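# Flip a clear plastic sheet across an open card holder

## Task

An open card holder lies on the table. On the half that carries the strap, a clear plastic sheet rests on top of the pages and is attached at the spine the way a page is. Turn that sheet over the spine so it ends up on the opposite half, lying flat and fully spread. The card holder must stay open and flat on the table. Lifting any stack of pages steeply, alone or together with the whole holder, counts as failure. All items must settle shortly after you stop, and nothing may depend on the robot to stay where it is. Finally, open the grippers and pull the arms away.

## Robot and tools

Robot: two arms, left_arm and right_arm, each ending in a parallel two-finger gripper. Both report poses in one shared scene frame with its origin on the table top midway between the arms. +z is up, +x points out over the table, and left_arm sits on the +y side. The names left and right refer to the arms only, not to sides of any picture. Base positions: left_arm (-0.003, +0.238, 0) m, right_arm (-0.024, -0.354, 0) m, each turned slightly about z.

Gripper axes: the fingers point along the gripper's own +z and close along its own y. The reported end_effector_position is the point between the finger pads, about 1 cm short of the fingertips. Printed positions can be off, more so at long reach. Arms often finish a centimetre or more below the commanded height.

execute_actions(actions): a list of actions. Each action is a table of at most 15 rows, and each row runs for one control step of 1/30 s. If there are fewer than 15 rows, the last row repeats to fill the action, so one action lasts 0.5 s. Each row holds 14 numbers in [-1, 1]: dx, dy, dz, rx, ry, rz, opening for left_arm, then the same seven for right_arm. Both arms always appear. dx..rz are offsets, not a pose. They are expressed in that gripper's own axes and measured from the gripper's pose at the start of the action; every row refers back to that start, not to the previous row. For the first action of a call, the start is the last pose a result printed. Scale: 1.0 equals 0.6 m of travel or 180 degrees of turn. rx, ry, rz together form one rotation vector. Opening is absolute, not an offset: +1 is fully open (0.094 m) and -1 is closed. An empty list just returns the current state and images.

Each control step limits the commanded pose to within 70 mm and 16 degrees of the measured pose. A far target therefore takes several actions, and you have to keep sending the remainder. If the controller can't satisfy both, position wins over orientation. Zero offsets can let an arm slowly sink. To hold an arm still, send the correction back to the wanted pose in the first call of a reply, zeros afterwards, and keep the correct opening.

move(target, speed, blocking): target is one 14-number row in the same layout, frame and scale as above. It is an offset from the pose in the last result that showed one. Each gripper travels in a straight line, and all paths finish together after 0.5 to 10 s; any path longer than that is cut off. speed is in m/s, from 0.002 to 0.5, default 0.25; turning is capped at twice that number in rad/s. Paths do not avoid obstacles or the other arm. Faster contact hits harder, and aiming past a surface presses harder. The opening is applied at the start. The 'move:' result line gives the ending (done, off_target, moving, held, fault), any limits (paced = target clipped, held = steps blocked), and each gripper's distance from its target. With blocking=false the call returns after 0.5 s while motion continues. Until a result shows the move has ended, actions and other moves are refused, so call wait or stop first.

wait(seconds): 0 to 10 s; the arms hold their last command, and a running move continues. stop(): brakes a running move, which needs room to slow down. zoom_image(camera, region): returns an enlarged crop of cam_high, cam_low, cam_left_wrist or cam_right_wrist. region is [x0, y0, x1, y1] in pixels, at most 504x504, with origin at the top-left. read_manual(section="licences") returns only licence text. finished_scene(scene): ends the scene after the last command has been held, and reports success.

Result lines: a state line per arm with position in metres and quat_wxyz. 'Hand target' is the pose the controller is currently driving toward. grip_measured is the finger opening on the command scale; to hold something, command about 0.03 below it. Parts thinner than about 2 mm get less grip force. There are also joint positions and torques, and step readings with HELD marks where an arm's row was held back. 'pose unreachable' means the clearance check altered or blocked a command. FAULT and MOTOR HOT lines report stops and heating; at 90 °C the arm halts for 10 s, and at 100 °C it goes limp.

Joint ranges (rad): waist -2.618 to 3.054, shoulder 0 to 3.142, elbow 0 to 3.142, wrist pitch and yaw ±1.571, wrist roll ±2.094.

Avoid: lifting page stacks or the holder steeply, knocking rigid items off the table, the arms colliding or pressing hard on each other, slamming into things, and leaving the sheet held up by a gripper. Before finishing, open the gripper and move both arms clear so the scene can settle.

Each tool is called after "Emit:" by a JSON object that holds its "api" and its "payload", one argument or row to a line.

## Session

Emit:
{"api": "execute_actions", "payload": {
  "actions": []
}}

Scene clock: 0.00 s.
left_arm: end_effector_position=(+0.3742, +0.2994, +0.4104) grip_measured=+1.000 end_effector_quat_wxyz=(+0.709, -0.054, +0.701, +0.054) | right_arm: end_effector_position=(+0.3559, -0.3170, +0.4101) grip_measured=+1.000 end_effector_quat_wxyz=(+0.710, -0.026, +0.702, +0.037)
Joint positions: left_arm=[ 0.014  1.052  1.052  0.01   0.01  -0.001  0.094] | right_arm=[0.014 1.048 1.047 0.013 0.007 0.015 0.094]
Joint velocities: left_arm=[ 0.012  0.002 -0.012 -0.007 -0.007  0.007  0.   ] | right_arm=[-0.012  0.012 -0.017 -0.051 -0.022  0.022  0.   ]
Joint torques (N m, as the arm reports them, + toward a larger angle): no reading
Hand target (left_arm): +0.371, +0.299, +0.421; +0.718, -0.054, +0.692, +0.055
Hand target (right_arm): +0.355, -0.317, +0.408; +0.706, -0.026, +0.707, +0.037

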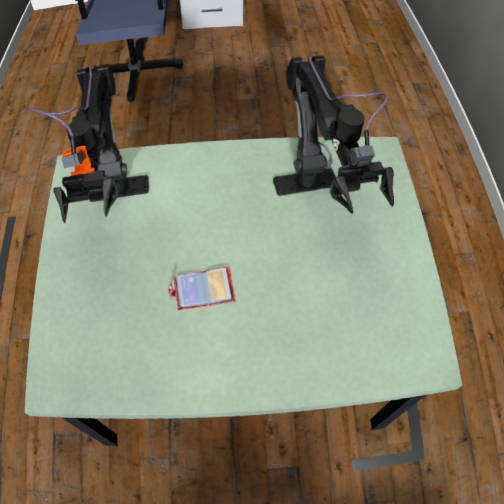

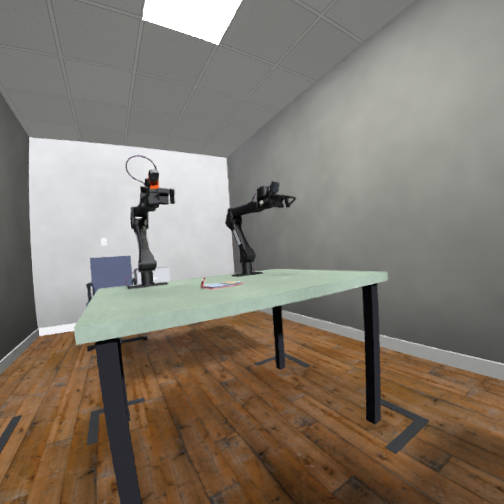

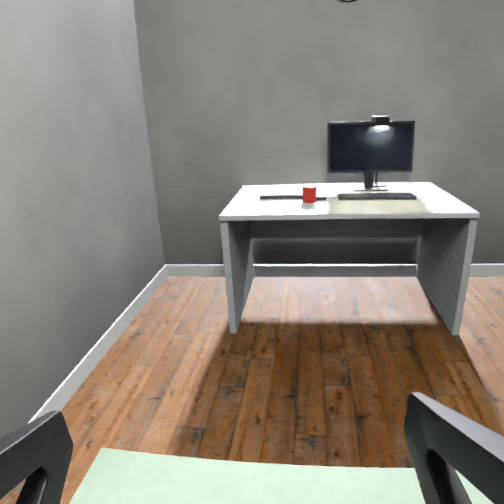

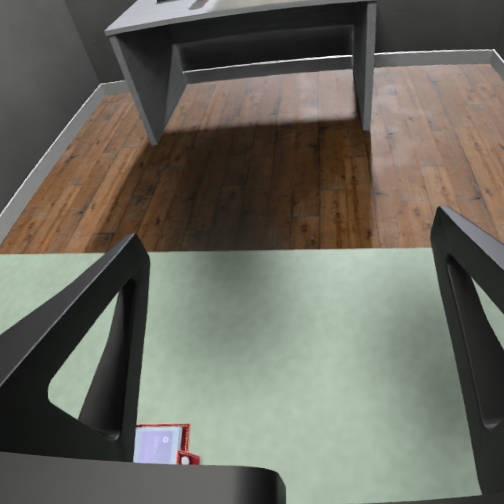

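Emit:
{"api": "move", "payload": {
  "target": [0.6,-0.55,-0.15,0,0.4,0,-1, 0.53,0.157,0.072,0,0.5,0,-0.68],
  "speed": 0.35
}}

Emit:
{"api": "move", "payload": {
  "target": [0,0,0.03,0,0,0,-1, 0,0,0,-0.3,0,0,-0.68],
  "speed": 0.3
}}

Scene clock: 15.37 s.
left_arm: end_effector_position=(+0.3362, -0.0370, +0.0358) grip_measured=-0.994 end_effector_quat_wxyz=(+0.146, -0.080, +0.986, +0.013) | right_arm: end_effector_position=(+0.3941, -0.2238, +0.0884) grip_measured=-0.678 end_effector_quat_wxyz=(+0.010, -0.038, +0.999, -0.005)
Joint positions: left_arm=[-0.929  2.089  1.558 -0.864 -0.239 -0.921  0.   ] | right_arm=[ 0.221  2.229  2.027 -1.35   0.015  0.228  0.015]
Joint velocities: left_arm=[-0.007 -0.022  0.012 -0.037  0.007 -0.051  0.001] | right_arm=[ 0.002  0.007  0.007 -0.037  0.007 -0.022 -0.001]
Joint torques (N m, as the arm reports them, + toward a larger angle): left_arm=[ -0.62 -13.05   8.88   0.19  -0.18  -0.06] | right_arm=[  0.7  -10.58   7.38   0.07  -0.07   0.03]
Hand target (left_arm): +0.339, -0.043, +0.047; +0.155, -0.081, +0.984, +0.005
Hand target (right_arm): +0.393, -0.218, +0.089; +0.007, -0.041, +0.999, -0.002
Off the commanded pose (left_arm): 0.015 m, 2 deg.
Off the commanded pose (right_arm): 0.011 m, 2 deg.
move: off_target (left_arm, right_arm)

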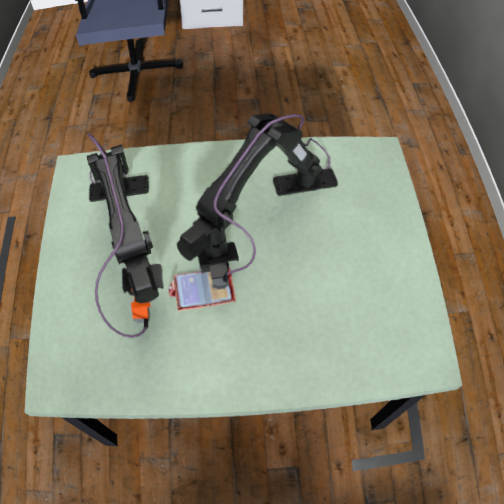

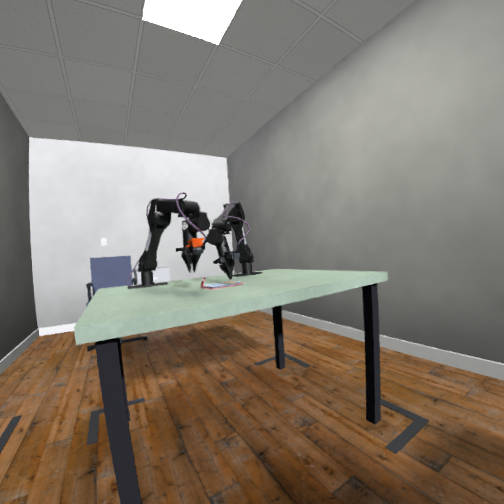

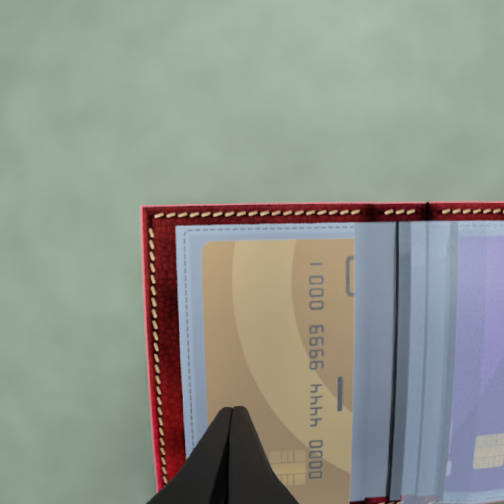

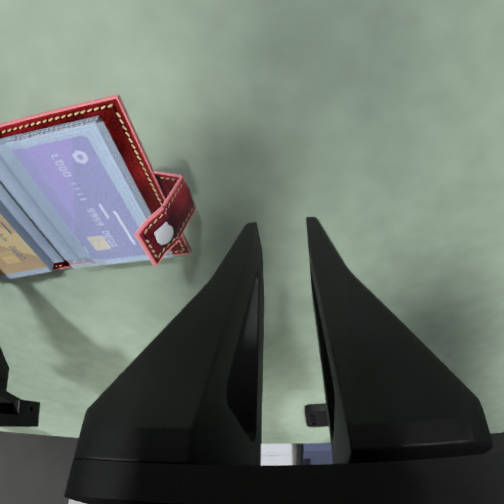

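Scene clock: 17.57 s.
left_arm: end_effector_position=(+0.3382, -0.0406, +0.0261) grip_measured=-0.994 end_effector_quat_wxyz=(+0.147, -0.077, +0.986, +0.008) | right_arm: end_effector_position=(+0.3947, -0.2241, +0.0922) grip_measured=-0.678 end_effector_quat_wxyz=(-0.007, -0.044, +0.898, +0.437)
Joint positions: left_arm=[-0.929  2.108  1.546 -0.825 -0.232 -0.914  0.   ] | right_arm=[-0.11   2.265  1.826 -1.247 -0.9   -0.179  0.015]
Joint velocities: left_arm=[ 0.012 -0.027 -0.007 -0.037 -0.037  0.007  0.   ] | right_arm=[ 0.007  0.007  0.002  0.022  0.022 -0.022 -0.001]
Joint torques (N m, as the arm reports them, + toward a larger angle): left_arm=[  1.06 -11.5    5.27   0.43  -0.16   0.04] | right_arm=[ -0.42 -10.04   5.61  -0.14  -0.65  -0.15]
Hand target (left_arm): +0.341, -0.036, +0.019; +0.147, -0.080, +0.986, +0.013
Hand target (right_arm): +0.393, -0.224, +0.087; -0.016, -0.039, +0.894, +0.447
Off the commanded pose (left_arm): 0.009 m, 1 deg.
Off the commanded pose (right_arm): 0.004 m, 2 deg.
move: done

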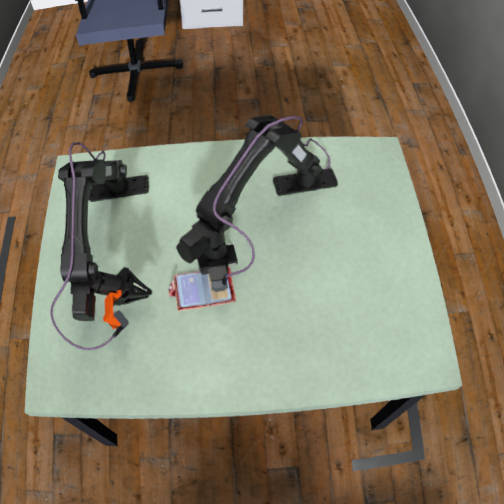

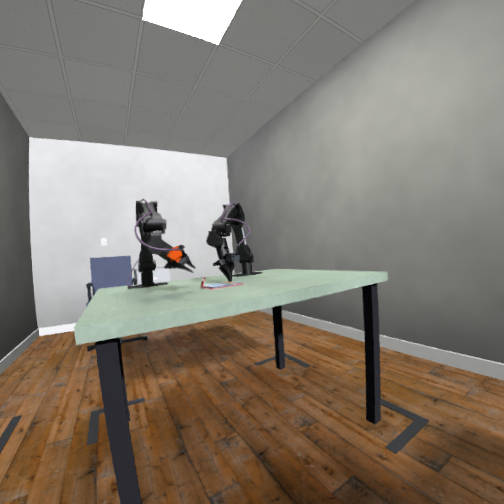

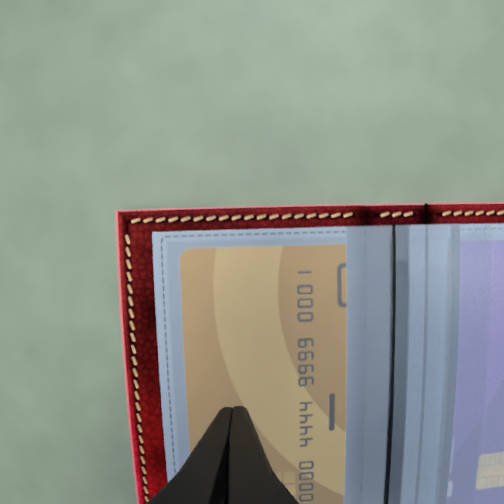

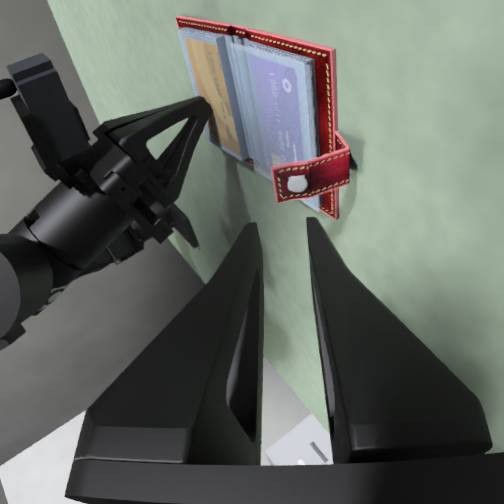

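Emit:
{"api": "move", "payload": {
  "target": [0,0,0.012,0,0,0,-1, -0.013,-0.029,0.125,0,0,0,-0.68],
  "speed": 0.1
}}

Scene clock: 32.83 s.
left_arm: end_effector_position=(+0.3387, -0.0415, +0.0262) grip_measured=-0.994 end_effector_quat_wxyz=(+0.147, -0.078, +0.986, +0.006) | right_arm: end_effector_position=(+0.4035, -0.1775, +0.0420) grip_measured=-0.678 end_effector_quat_wxyz=(+0.004, -0.045, +0.899, +0.436)
Joint positions: left_arm=[-0.929  2.108  1.546 -0.821 -0.23  -0.914  0.   ] | right_arm=[-0.002  2.305  1.691 -0.907 -0.902  0.004  0.015]
Joint velocities: left_arm=[-0.007 -0.017 -0.002  0.051 -0.11  -0.007 -0.002] | right_arm=[ 0.007 -0.012 -0.007 -0.037  0.022  0.007 -0.   ]
Joint torques (N m, as the arm reports them, + toward a larger angle): left_arm=[  0.4  -11.45   5.57   0.47  -0.14   0.04] | right_arm=[  0.35 -10.42   4.94   0.32  -0.51  -0.03]
Hand target (left_arm): +0.340, -0.040, +0.019; +0.147, -0.077, +0.986, +0.008
Hand target (right_arm): +0.400, -0.175, +0.033; -0.006, -0.043, +0.898, +0.438
Off the commanded pose (left_arm): 0.007 m, 0 deg.
Off the commanded pose (right_arm): 0.010 m, 1 deg.
move: done

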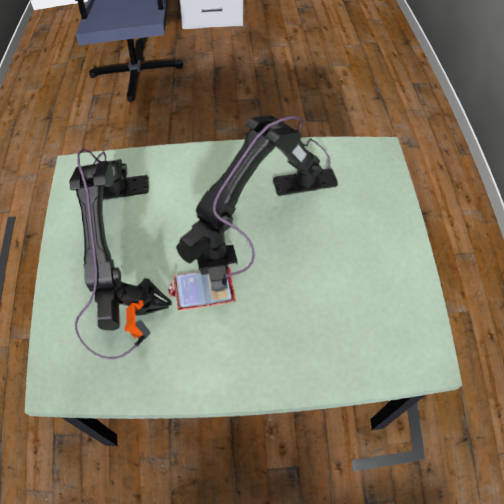

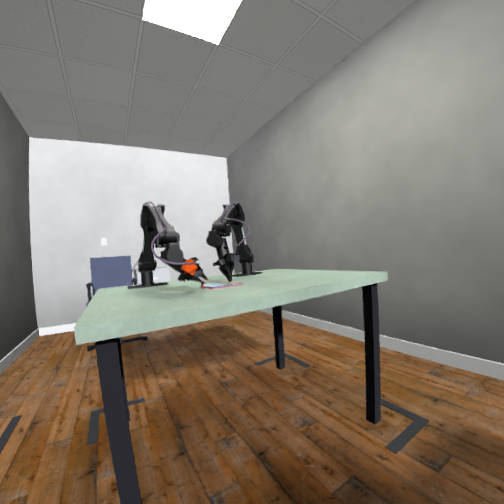

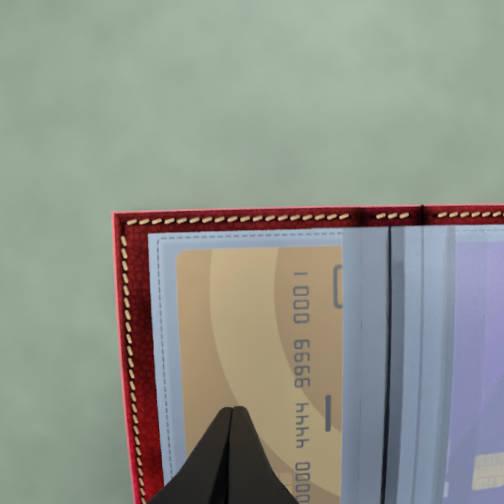

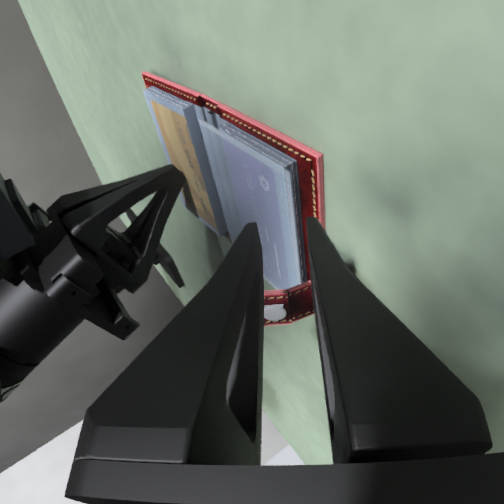

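Good line. Advance.

Emit:
{"api": "move", "payload": {
  "target": [0,0,0.012,0,0,0,-1, 0.015,-0.004,0.055,0,0,0,-0.68],
  "speed": 0.04
}}

Emit:
{"api": "zoom_image", "payload": {
  "camera": "cam_right_wrist",
  "region": [180,120,400,340]
}}

Scene clock: 44.40 s.
left_arm: end_effector_position=(+0.3392, -0.0425, +0.0263) grip_measured=-0.994 end_effector_quat_wxyz=(+0.148, -0.078, +0.986, +0.004) | right_arm: end_effector_position=(+0.3973, -0.1569, +0.0201) grip_measured=-0.678 end_effector_quat_wxyz=(+0.006, -0.042, +0.898, +0.437)
Joint positions: left_arm=[-0.929  2.108  1.546 -0.817 -0.228 -0.914  0.   ] | right_arm=[ 0.046  2.305  1.593 -0.737 -0.899  0.095  0.015]
Joint velocities: left_arm=[-0.022  0.002 -0.012 -0.022  0.051  0.037  0.   ] | right_arm=[-0.002  0.007 -0.002  0.007 -0.022  0.022 -0.001]
Joint torques (N m, as the arm reports them, + toward a larger angle): left_arm=[  0.44 -11.43   5.59   0.45  -0.13   0.04] | right_arm=[  0.56 -11.81   4.68   0.44  -0.46  -0.01]
Hand target (left_arm): +0.341, -0.041, +0.019; +0.147, -0.078, +0.986, +0.006
Hand target (right_arm): +0.394, -0.154, +0.020; +0.004, -0.045, +0.898, +0.437
Off the commanded pose (left_arm): 0.007 m, 0 deg.
Off the commanded pose (right_arm): 0.005 m, 0 deg.
move: done

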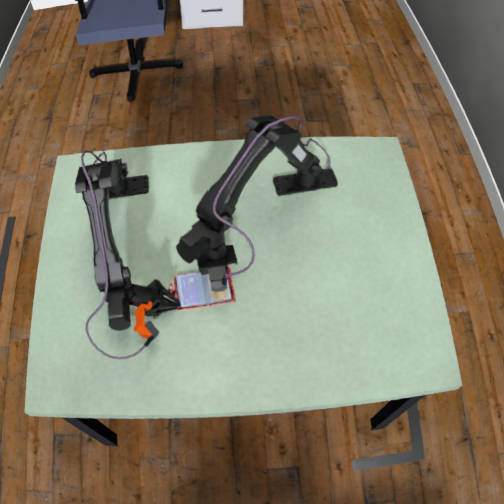

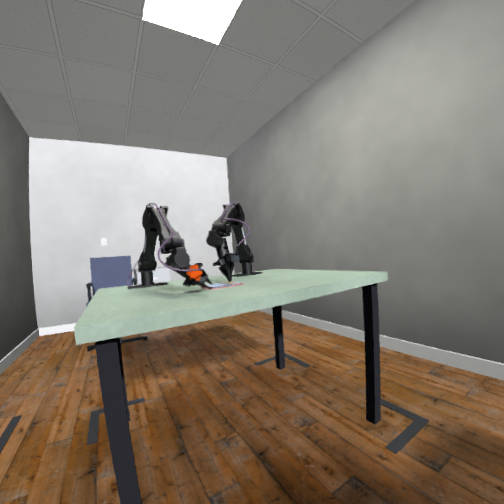

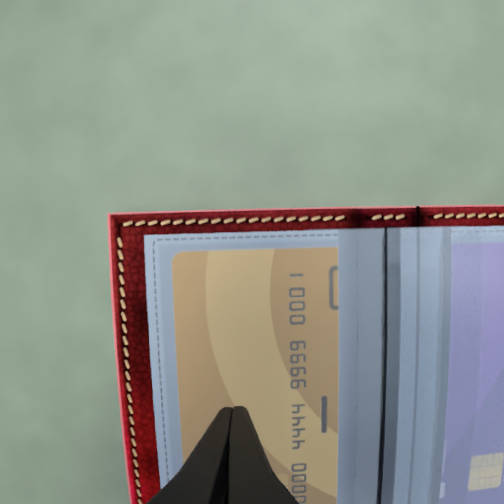

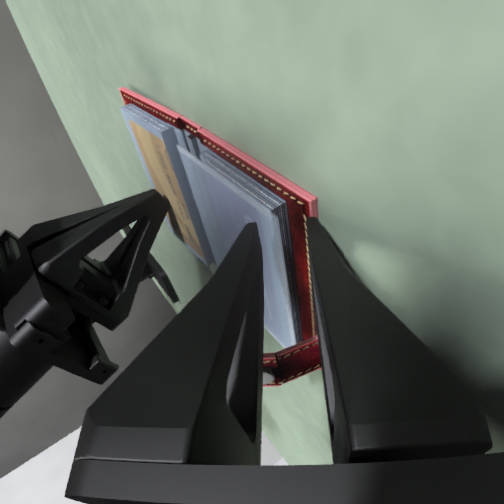

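Region (180, 120, 400, 340) of cam_right_wrist's 504x504 image, scaled by 2.291, with more detail than that image has.

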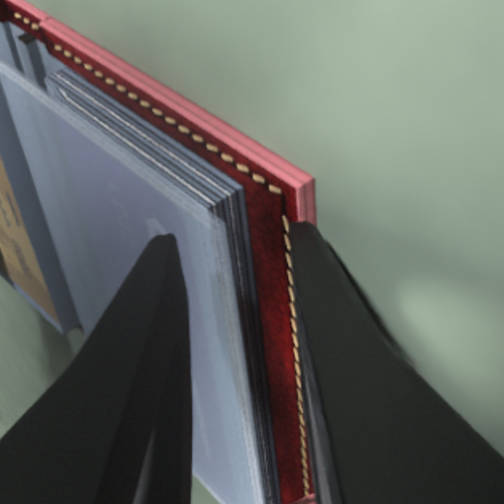

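Emit:
{"api": "move", "payload": {
  "target": [0,0,0.012,0,0,0,-1, 0.005,0.022,0.017,0,0,0,-0.68],
  "speed": 0.03
}}

Emit:
{"api": "zoom_image", "payload": {
  "camera": "cam_right_wrist",
  "region": [180,120,400,340]
}}

Scene clock: 54.33 s.
left_arm: end_effector_position=(+0.3396, -0.0436, +0.0264) grip_measured=-0.994 end_effector_quat_wxyz=(+0.148, -0.078, +0.986, +0.001) | right_arm: end_effector_position=(+0.3978, -0.1460, +0.0202) grip_measured=-0.678 end_effector_quat_wxyz=(+0.007, -0.037, +0.899, +0.437)
Joint positions: left_arm=[-0.929  2.108  1.546 -0.813 -0.225 -0.914  0.   ] | right_arm=[ 0.072  2.298  1.581 -0.69  -0.893  0.151  0.015]
Joint velocities: left_arm=[ 0.017 -0.032 -0.007  0.037  0.007 -0.007 -0.001] | right_arm=[-0.007  0.007 -0.022 -0.037  0.037 -0.007 -0.   ]
Joint torques (N m, as the arm reports them, + toward a larger angle): left_arm=[  0.42 -11.46   5.63   0.48  -0.14   0.04] | right_arm=[  0.91 -12.48   4.61   0.47  -0.48  -0.02]
Hand target (left_arm): +0.341, -0.042, +0.020; +0.148, -0.078, +0.986, +0.004
Hand target (right_arm): +0.393, -0.141, +0.024; +0.005, -0.042, +0.898, +0.438
Off the commanded pose (left_arm): 0.007 m, 0 deg.
Off the commanded pose (right_arm): 0.008 m, 1 deg.
move: done

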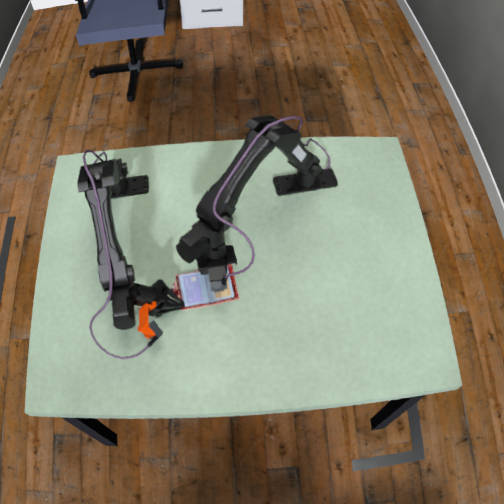

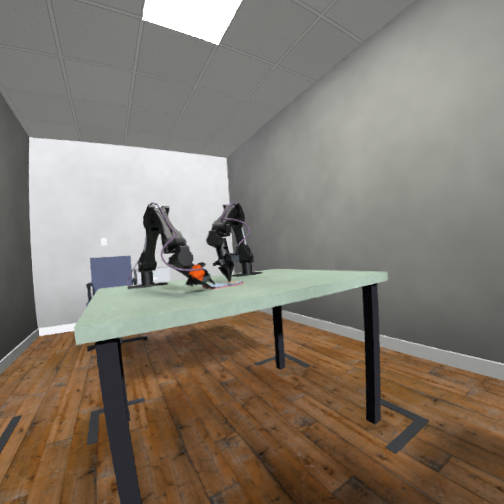

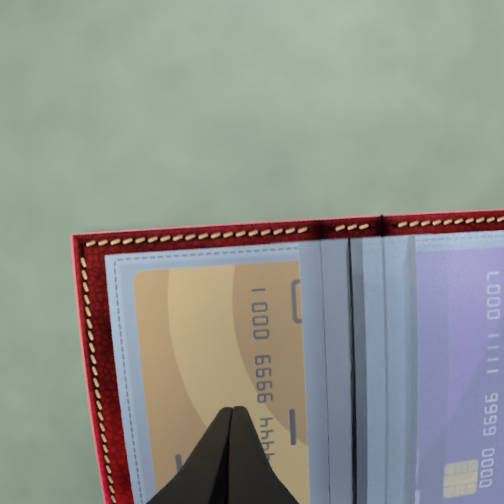

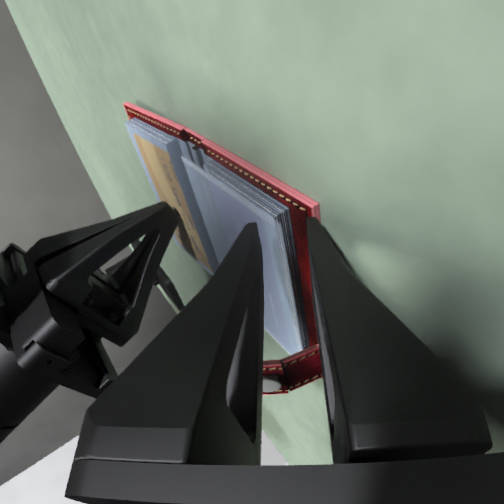

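Region (180, 120, 400, 340) of cam_right_wrist's 504x504 image, scaled by 2.291, with more detail than that image has.

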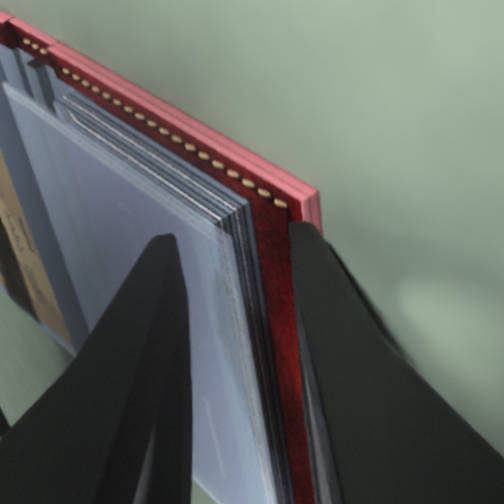

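Emit:
{"api": "move", "payload": {
  "target": [0,0,0.035,0,0,0,-1, 0.005,0.02,-0.004,0,0,0,-0.68],
  "speed": 0.03
}}

Emit:
{"api": "move", "payload": {
  "target": [0,0,0.02,0,0,0,-1, 0.005,0.008,0.02,0,0,0,-0.68],
  "speed": 0.03
}}

Emit:
{"api": "zoom_image", "payload": {
  "camera": "cam_right_wrist",
  "region": [180,120,400,340]
}}

Scene clock: 70.50 s.
left_arm: end_effector_position=(+0.3447, -0.0491, +0.0237) grip_measured=-0.994 end_effector_quat_wxyz=(+0.156, -0.076, +0.985, -0.008) | right_arm: end_effector_position=(+0.3995, -0.1459, +0.0271) grip_measured=-0.678 end_effector_quat_wxyz=(+0.010, -0.032, +0.899, +0.437)
Joint positions: left_arm=[-0.929  2.118  1.546 -0.777 -0.224 -0.908  0.   ] | right_arm=[ 0.072  2.282  1.581 -0.69  -0.892  0.171  0.015]
Joint velocities: left_arm=[-0.022 -0.017  0.007 -0.037  0.037  0.007  0.   ] | right_arm=[-0.007  0.017 -0.017 -0.007 -0.007 -0.022  0.   ]
Joint torques (N m, as the arm reports them, + toward a larger angle): left_arm=[  1.17 -10.29   4.37   0.6   -0.08   0.04] | right_arm=[  0.95 -12.28   5.05   0.43  -0.46  -0.03]
Hand target (left_arm): +0.345, -0.042, +0.007; +0.148, -0.078, +0.986, +0.001
Hand target (right_arm): +0.394, -0.141, +0.031; +0.007, -0.037, +0.899, +0.437
Off the commanded pose (left_arm): 0.018 m, 1 deg.
Off the commanded pose (right_arm): 0.008 m, 1 deg.
move: off_target (left_arm)

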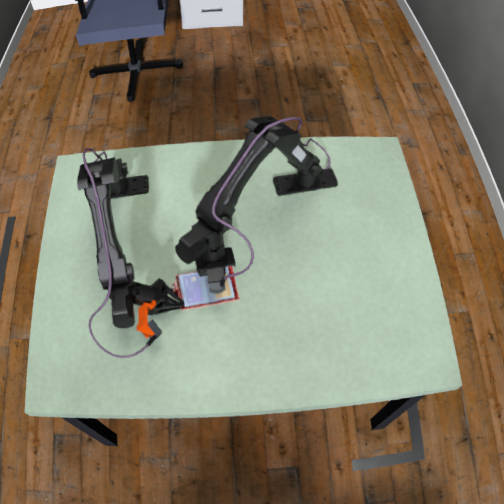

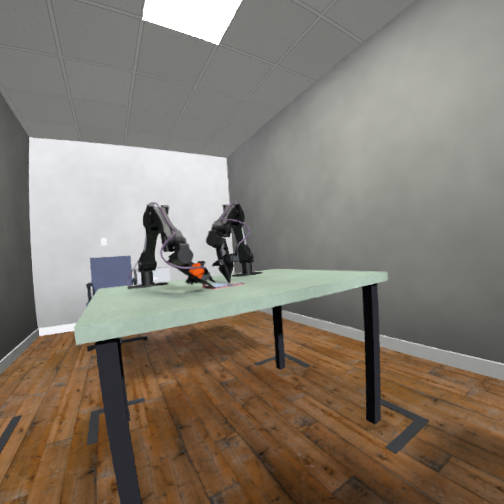

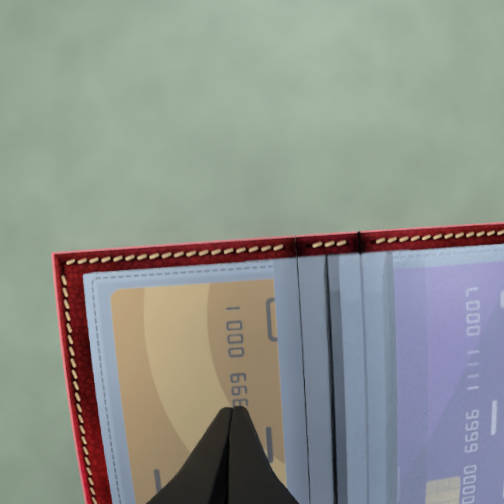

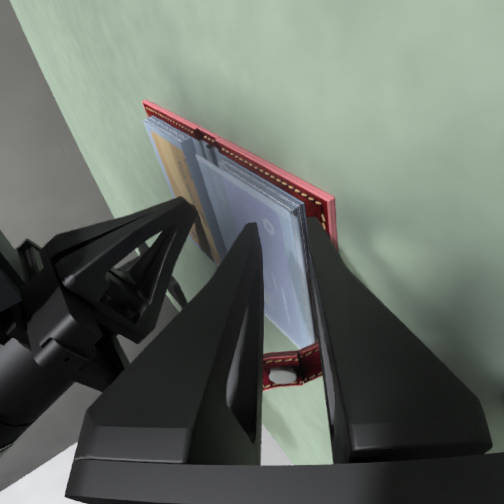

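Scene clock: 71.27 s.
left_arm: end_effector_position=(+0.3448, -0.0491, +0.0237) grip_measured=-0.994 end_effector_quat_wxyz=(+0.156, -0.074, +0.985, -0.008) | right_arm: end_effector_position=(+0.3997, -0.1366, +0.0246) grip_measured=-0.678 end_effector_quat_wxyz=(+0.012, -0.029, +0.898, +0.438)
Joint positions: left_arm=[-0.929  2.118  1.546 -0.777 -0.224 -0.905  0.   ] | right_arm=[ 0.093  2.282  1.566 -0.64  -0.889  0.213  0.015]
Joint velocities: left_arm=[ 0.017 -0.002  0.007 -0.022 -0.066 -0.007 -0.   ] | right_arm=[ 0.007 -0.002 -0.007  0.051 -0.007  0.022 -0.001]
Joint torques (N m, as the arm reports them, + toward a larger angle): left_arm=[  0.66 -10.74   5.37   0.66  -0.1    0.05] | right_arm=[  0.61 -11.67   4.82   0.61  -0.45  -0.01]
Hand target (left_arm): +0.348, -0.049, +0.013; +0.156, -0.076, +0.985, -0.008
Hand target (right_arm): +0.396, -0.134, +0.024; +0.010, -0.032, +0.899, +0.437
Off the commanded pose (left_arm): 0.012 m, 0 deg.
Off the commanded pose (right_arm): 0.005 m, 0 deg.
move: off_target (left_arm)

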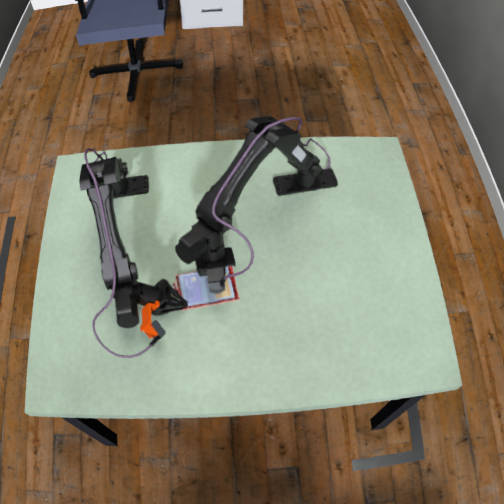

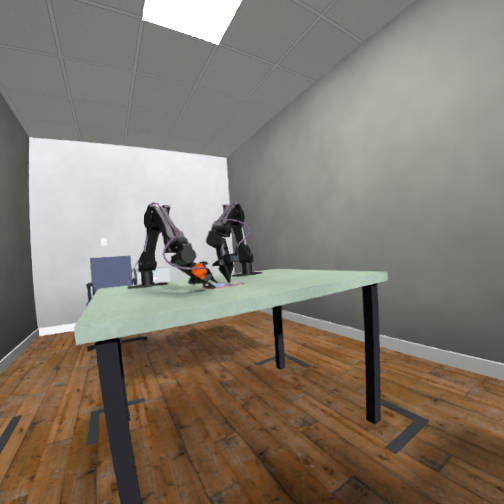

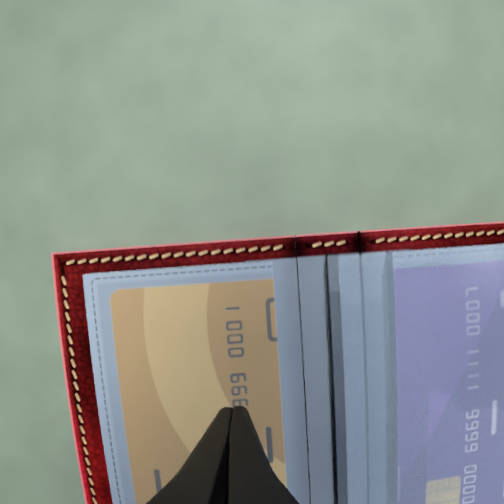

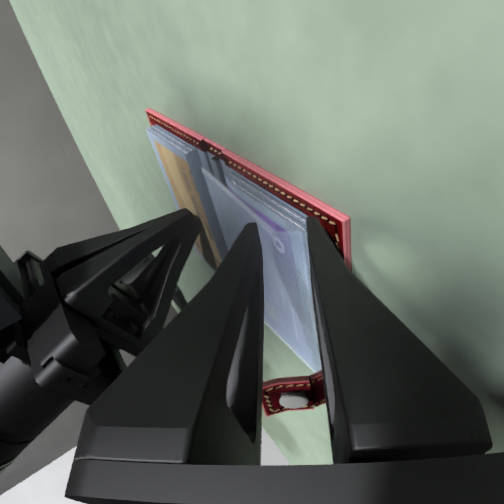

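Region (180, 120, 400, 340) of cam_right_wrist's 504x504 image, scaled by 2.291, with more detail than that image has.

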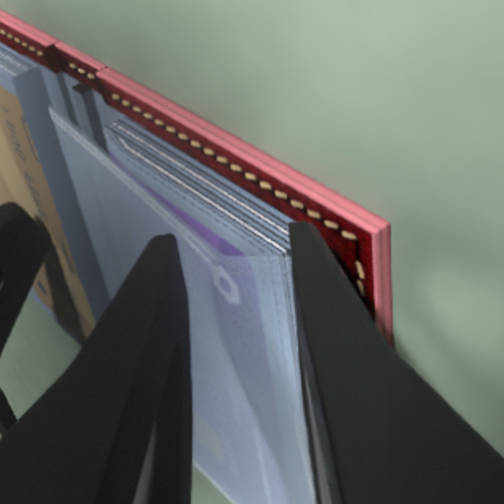

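Sheet is buckling at the edge. Close and lift.

Emit:
{"api": "move", "payload": {
  "target": [0,0,0.02,0,0,0,-1, 0,0,0,0,0,0,-1]
}}

Emit:
{"api": "move", "payload": {
  "target": [0,0,0.02,0,0,0,-1, 0,0.05,-0.02,0,0,0,-1],
  "speed": 0.04
}}

Scene clock: 78.50 s.
left_arm: end_effector_position=(+0.3448, -0.0491, +0.0237) grip_measured=-0.994 end_effector_quat_wxyz=(+0.156, -0.074, +0.985, -0.008) | right_arm: end_effector_position=(+0.4000, -0.1365, +0.0246) grip_measured=-0.997 end_effector_quat_wxyz=(+0.012, -0.029, +0.898, +0.438)
Joint positions: left_arm=[-0.929  2.118  1.546 -0.777 -0.224 -0.903  0.   ] | right_arm=[ 0.093  2.282  1.566 -0.638 -0.889  0.216  0.   ]
Joint velocities: left_arm=[ 0.012 -0.012 -0.002 -0.051 -0.037 -0.022 -0.   ] | right_arm=[-0.002 -0.002  0.002  0.022 -0.037 -0.037  0.001]
Joint torques (N m, as the arm reports them, + toward a larger angle): left_arm=[  0.67 -10.74   5.36   0.65  -0.1    0.03] | right_arm=[ -0.09 -11.3    5.85   0.53  -0.47  -0.05]
Hand target (left_arm): +0.348, -0.049, +0.013; +0.156, -0.075, +0.985, -0.008
Hand target (right_arm): +0.400, -0.137, +0.025; +0.012, -0.029, +0.898, +0.438
Off the commanded pose (left_arm): 0.012 m, 0 deg.
Off the commanded pose (right_arm): 0.000 m, 0 deg.
move: off_target (left_arm)

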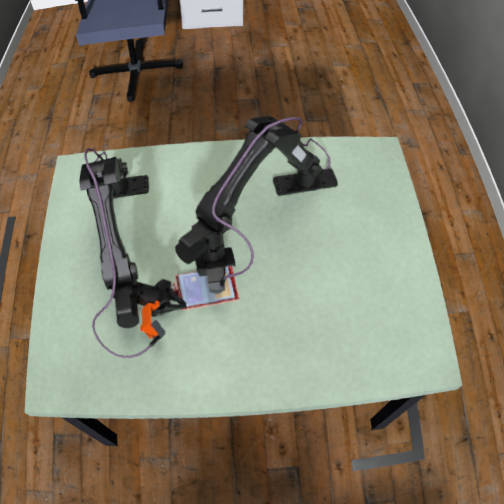

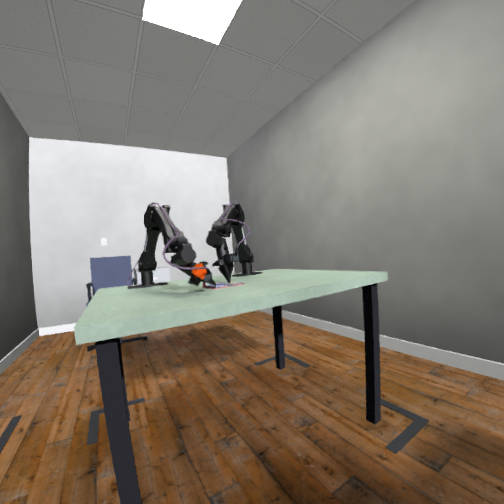

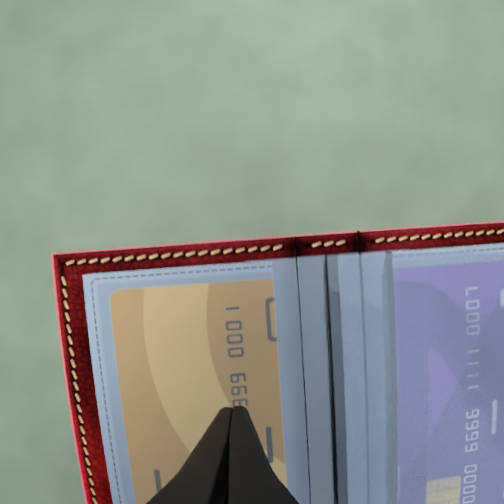

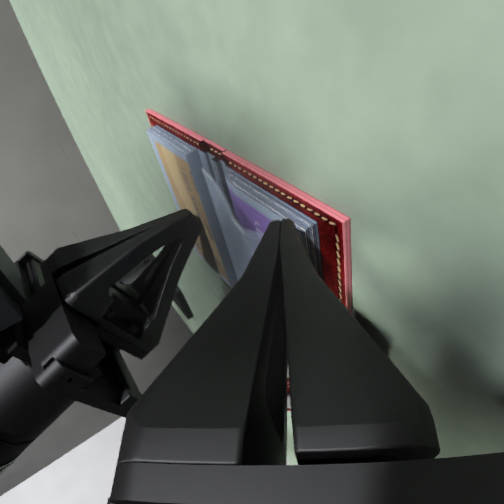

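Scene clock: 79.60 s.
left_arm: end_effector_position=(+0.3448, -0.0491, +0.0237) grip_measured=-0.994 end_effector_quat_wxyz=(+0.156, -0.072, +0.985, -0.008) | right_arm: end_effector_position=(+0.3979, -0.1318, +0.0456) grip_measured=-0.997 end_effector_quat_wxyz=(+0.009, -0.022, +0.898, +0.438)
Joint positions: left_arm=[-0.929  2.118  1.546 -0.777 -0.224 -0.901  0.   ] | right_arm=[ 0.104  2.24   1.584 -0.685 -0.887  0.247  0.   ]
Joint velocities: left_arm=[-0.002  0.007 -0.012 -0.007 -0.022 -0.051  0.   ] | right_arm=[-0.017 -0.002 -0.002 -0.051 -0.022 -0.066 -0.001]
Joint torques (N m, as the arm reports them, + toward a larger angle): left_arm=[  0.64 -10.73   5.37   0.66  -0.1    0.03] | right_arm=[  0.65 -12.22   7.19   0.44  -0.45  -0.01]
Hand target (left_arm): +0.348, -0.049, +0.013; +0.156, -0.073, +0.985, -0.008
Hand target (right_arm): +0.398, -0.128, +0.056; +0.013, -0.029, +0.898, +0.438
Off the commanded pose (left_arm): 0.012 m, 0 deg.
Off the commanded pose (right_arm): 0.011 m, 1 deg.
move: off_target (left_arm, right_arm)

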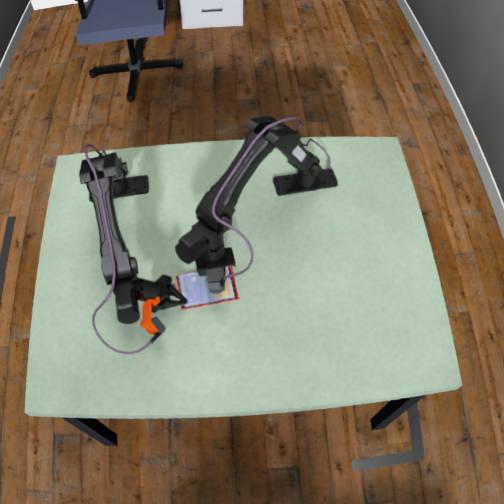

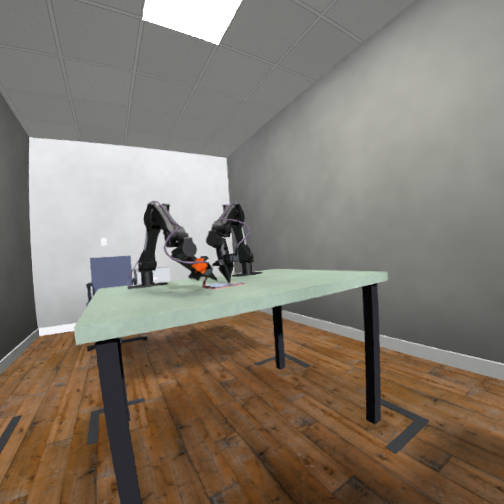

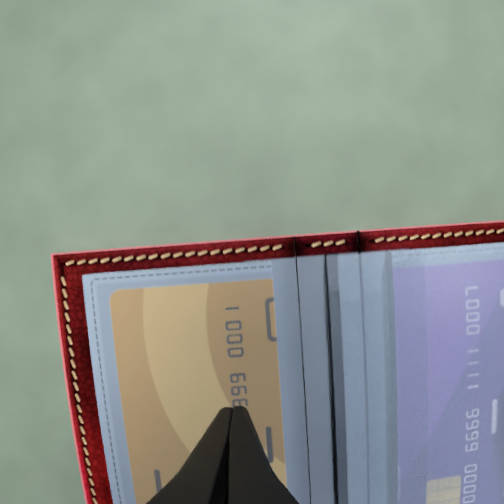

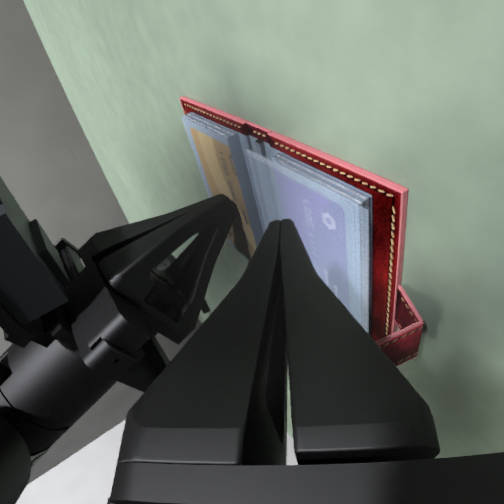

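Emit:
{"api": "move", "payload": {
  "target": [0,0,0.02,0,0,0,-1, 0.007,-0.042,0.008,0,0,0,-0.68],
  "speed": 0.04
}}

Emit:
{"api": "zoom_image", "payload": {
  "camera": "cam_right_wrist",
  "region": [180,120,400,340]
}}

Scene clock: 89.70 s.
left_arm: end_effector_position=(+0.3466, -0.0509, +0.0243) grip_measured=-0.994 end_effector_quat_wxyz=(+0.159, -0.072, +0.985, -0.012) | right_arm: end_effector_position=(+0.3986, -0.1395, +0.0374) grip_measured=-0.682 end_effector_quat_wxyz=(+0.021, -0.029, +0.898, +0.438)
Joint positions: left_arm=[-0.929  2.118  1.546 -0.766 -0.224 -0.899  0.   ] | right_arm=[ 0.088  2.24   1.547 -0.644 -0.886  0.218  0.015]
Joint velocities: left_arm=[-0.012 -0.007  0.022 -0.051 -0.022 -0.007 -0.002] | right_arm=[ 0.007 -0.032 -0.027 -0.037 -0.022 -0.051 -0.001]
Joint torques (N m, as the arm reports them, + toward a larger angle): left_arm=[  0.67 -10.75   5.37   0.57  -0.1    0.04] | right_arm=[-0.77 -9.33  4.9   0.61 -0.52 -0.14]
Hand target (left_arm): +0.348, -0.049, +0.013; +0.156, -0.072, +0.985, -0.008
Hand target (right_arm): +0.395, -0.144, +0.023; +0.009, -0.023, +0.899, +0.438
Off the commanded pose (left_arm): 0.012 m, 1 deg.
Off the commanded pose (right_arm): 0.016 m, 2 deg.
move: off_target (left_arm, right_arm)

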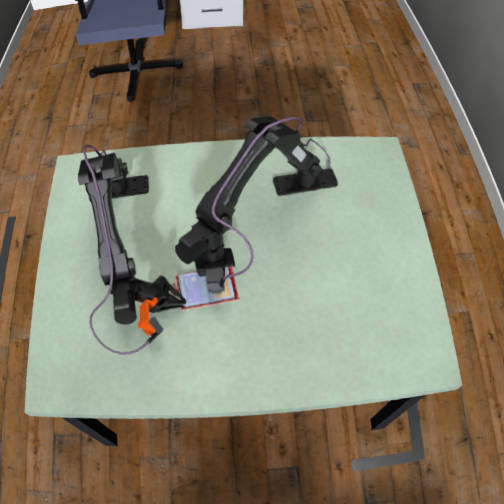

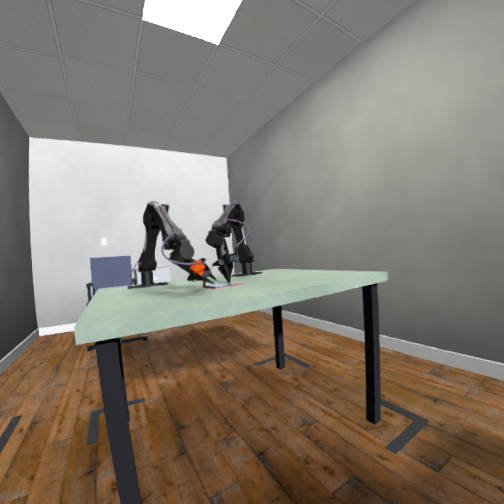

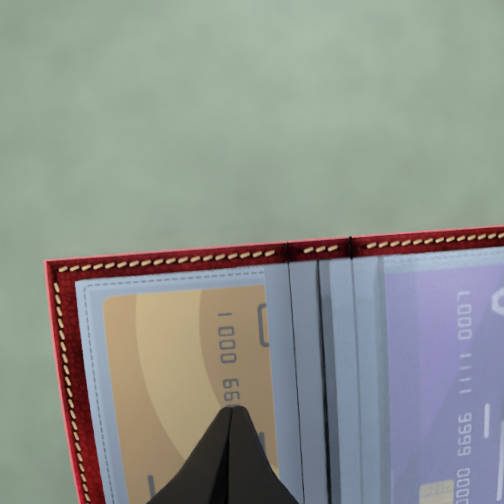

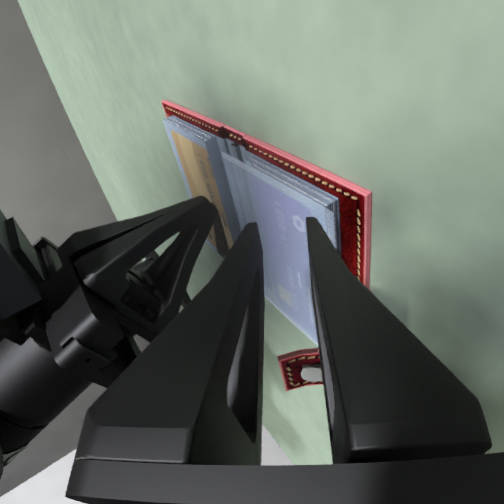

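Region (180, 120, 400, 340) of cam_right_wrist's 504x504 image, scaled by 2.291, with more detail than that image has.

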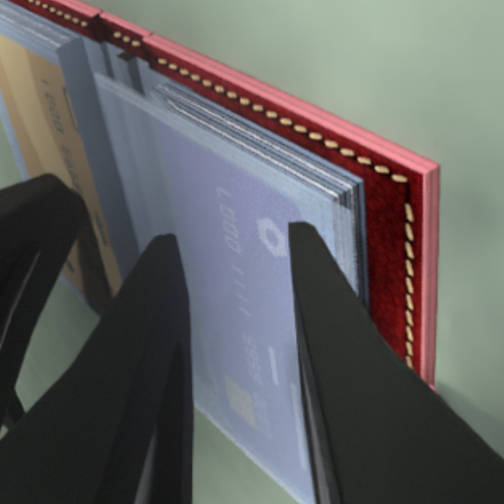

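Emit:
{"api": "move", "payload": {
  "target": [0,0,0.02,0,0,0,-1, 0.006,-0.045,0.018,0,0,0,-0.68],
  "speed": 0.04
}}

Emit:
{"api": "zoom_image", "payload": {
  "camera": "cam_right_wrist",
  "region": [180,120,400,340]
}}

Scene clock: 98.57 s.
left_arm: end_effector_position=(+0.3485, -0.0528, +0.0240) grip_measured=-0.994 end_effector_quat_wxyz=(+0.163, -0.072, +0.984, -0.015) | right_arm: end_effector_position=(+0.3993, -0.1427, +0.0212) grip_measured=-0.682 end_effector_quat_wxyz=(+0.028, -0.034, +0.897, +0.440)
Joint positions: left_arm=[-0.929  2.121  1.546 -0.754 -0.224 -0.897  0.   ] | right_arm=[ 0.08   2.265  1.515 -0.583 -0.89   0.2    0.015]
Joint velocities: left_arm=[ 0.012  0.007  0.002  0.037 -0.007 -0.007 -0.   ] | right_arm=[-0.002 -0.002 -0.002  0.066 -0.007 -0.022 -0.001]
Joint torques (N m, as the arm reports them, + toward a larger angle): left_arm=[  0.56 -10.89   5.4    0.58  -0.09   0.02] | right_arm=[-0.89 -9.78  4.88  0.64 -0.48 -0.13]
Hand target (left_arm): +0.350, -0.050, +0.013; +0.159, -0.072, +0.985, -0.011
Hand target (right_arm): +0.397, -0.148, +0.009; +0.021, -0.029, +0.898, +0.438
Off the commanded pose (left_arm): 0.011 m, 1 deg.
Off the commanded pose (right_arm): 0.013 m, 1 deg.
move: off_target (left_arm, right_arm)

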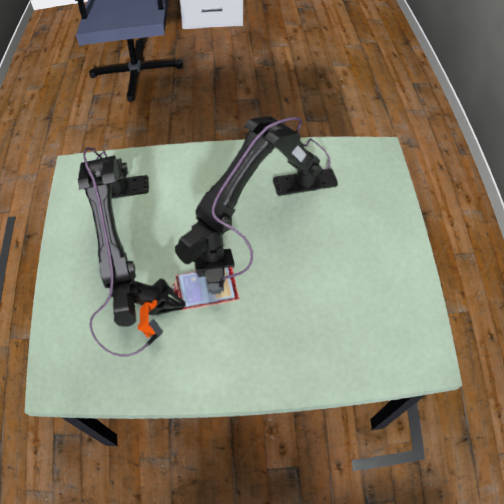

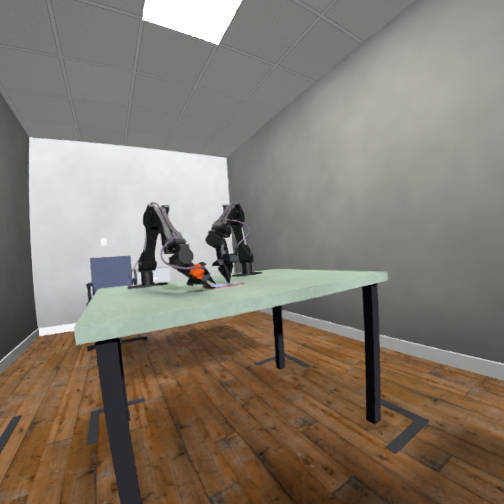

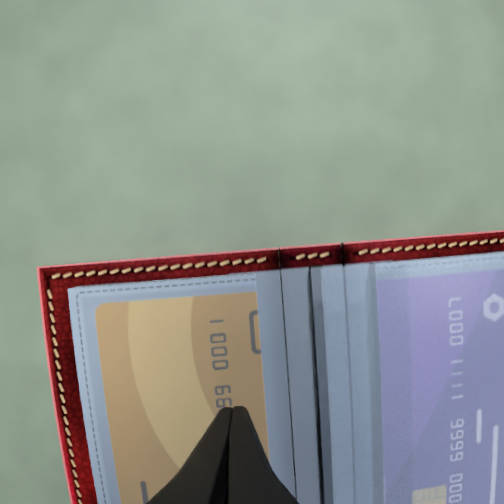

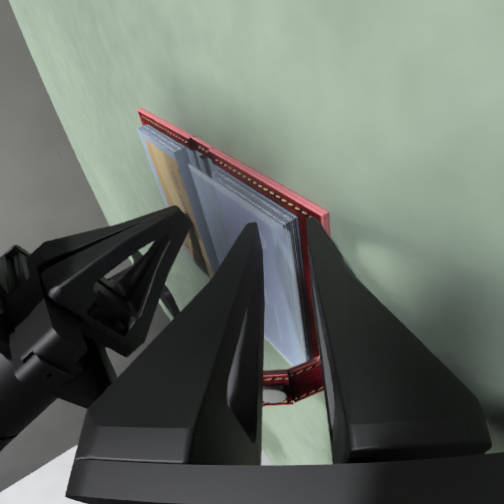

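Region (180, 120, 400, 340) of cam_right_wrist's 504x504 image, scaled by 2.291, with more detail than that image has.

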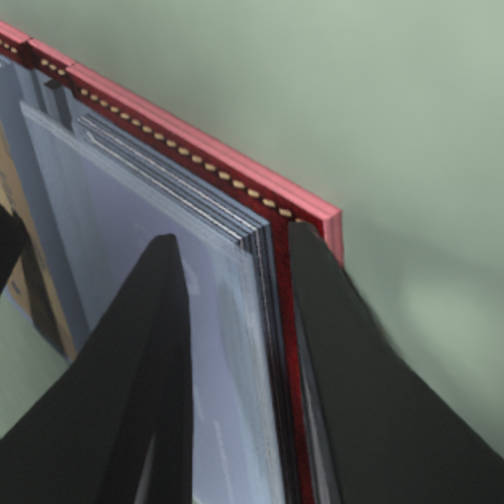

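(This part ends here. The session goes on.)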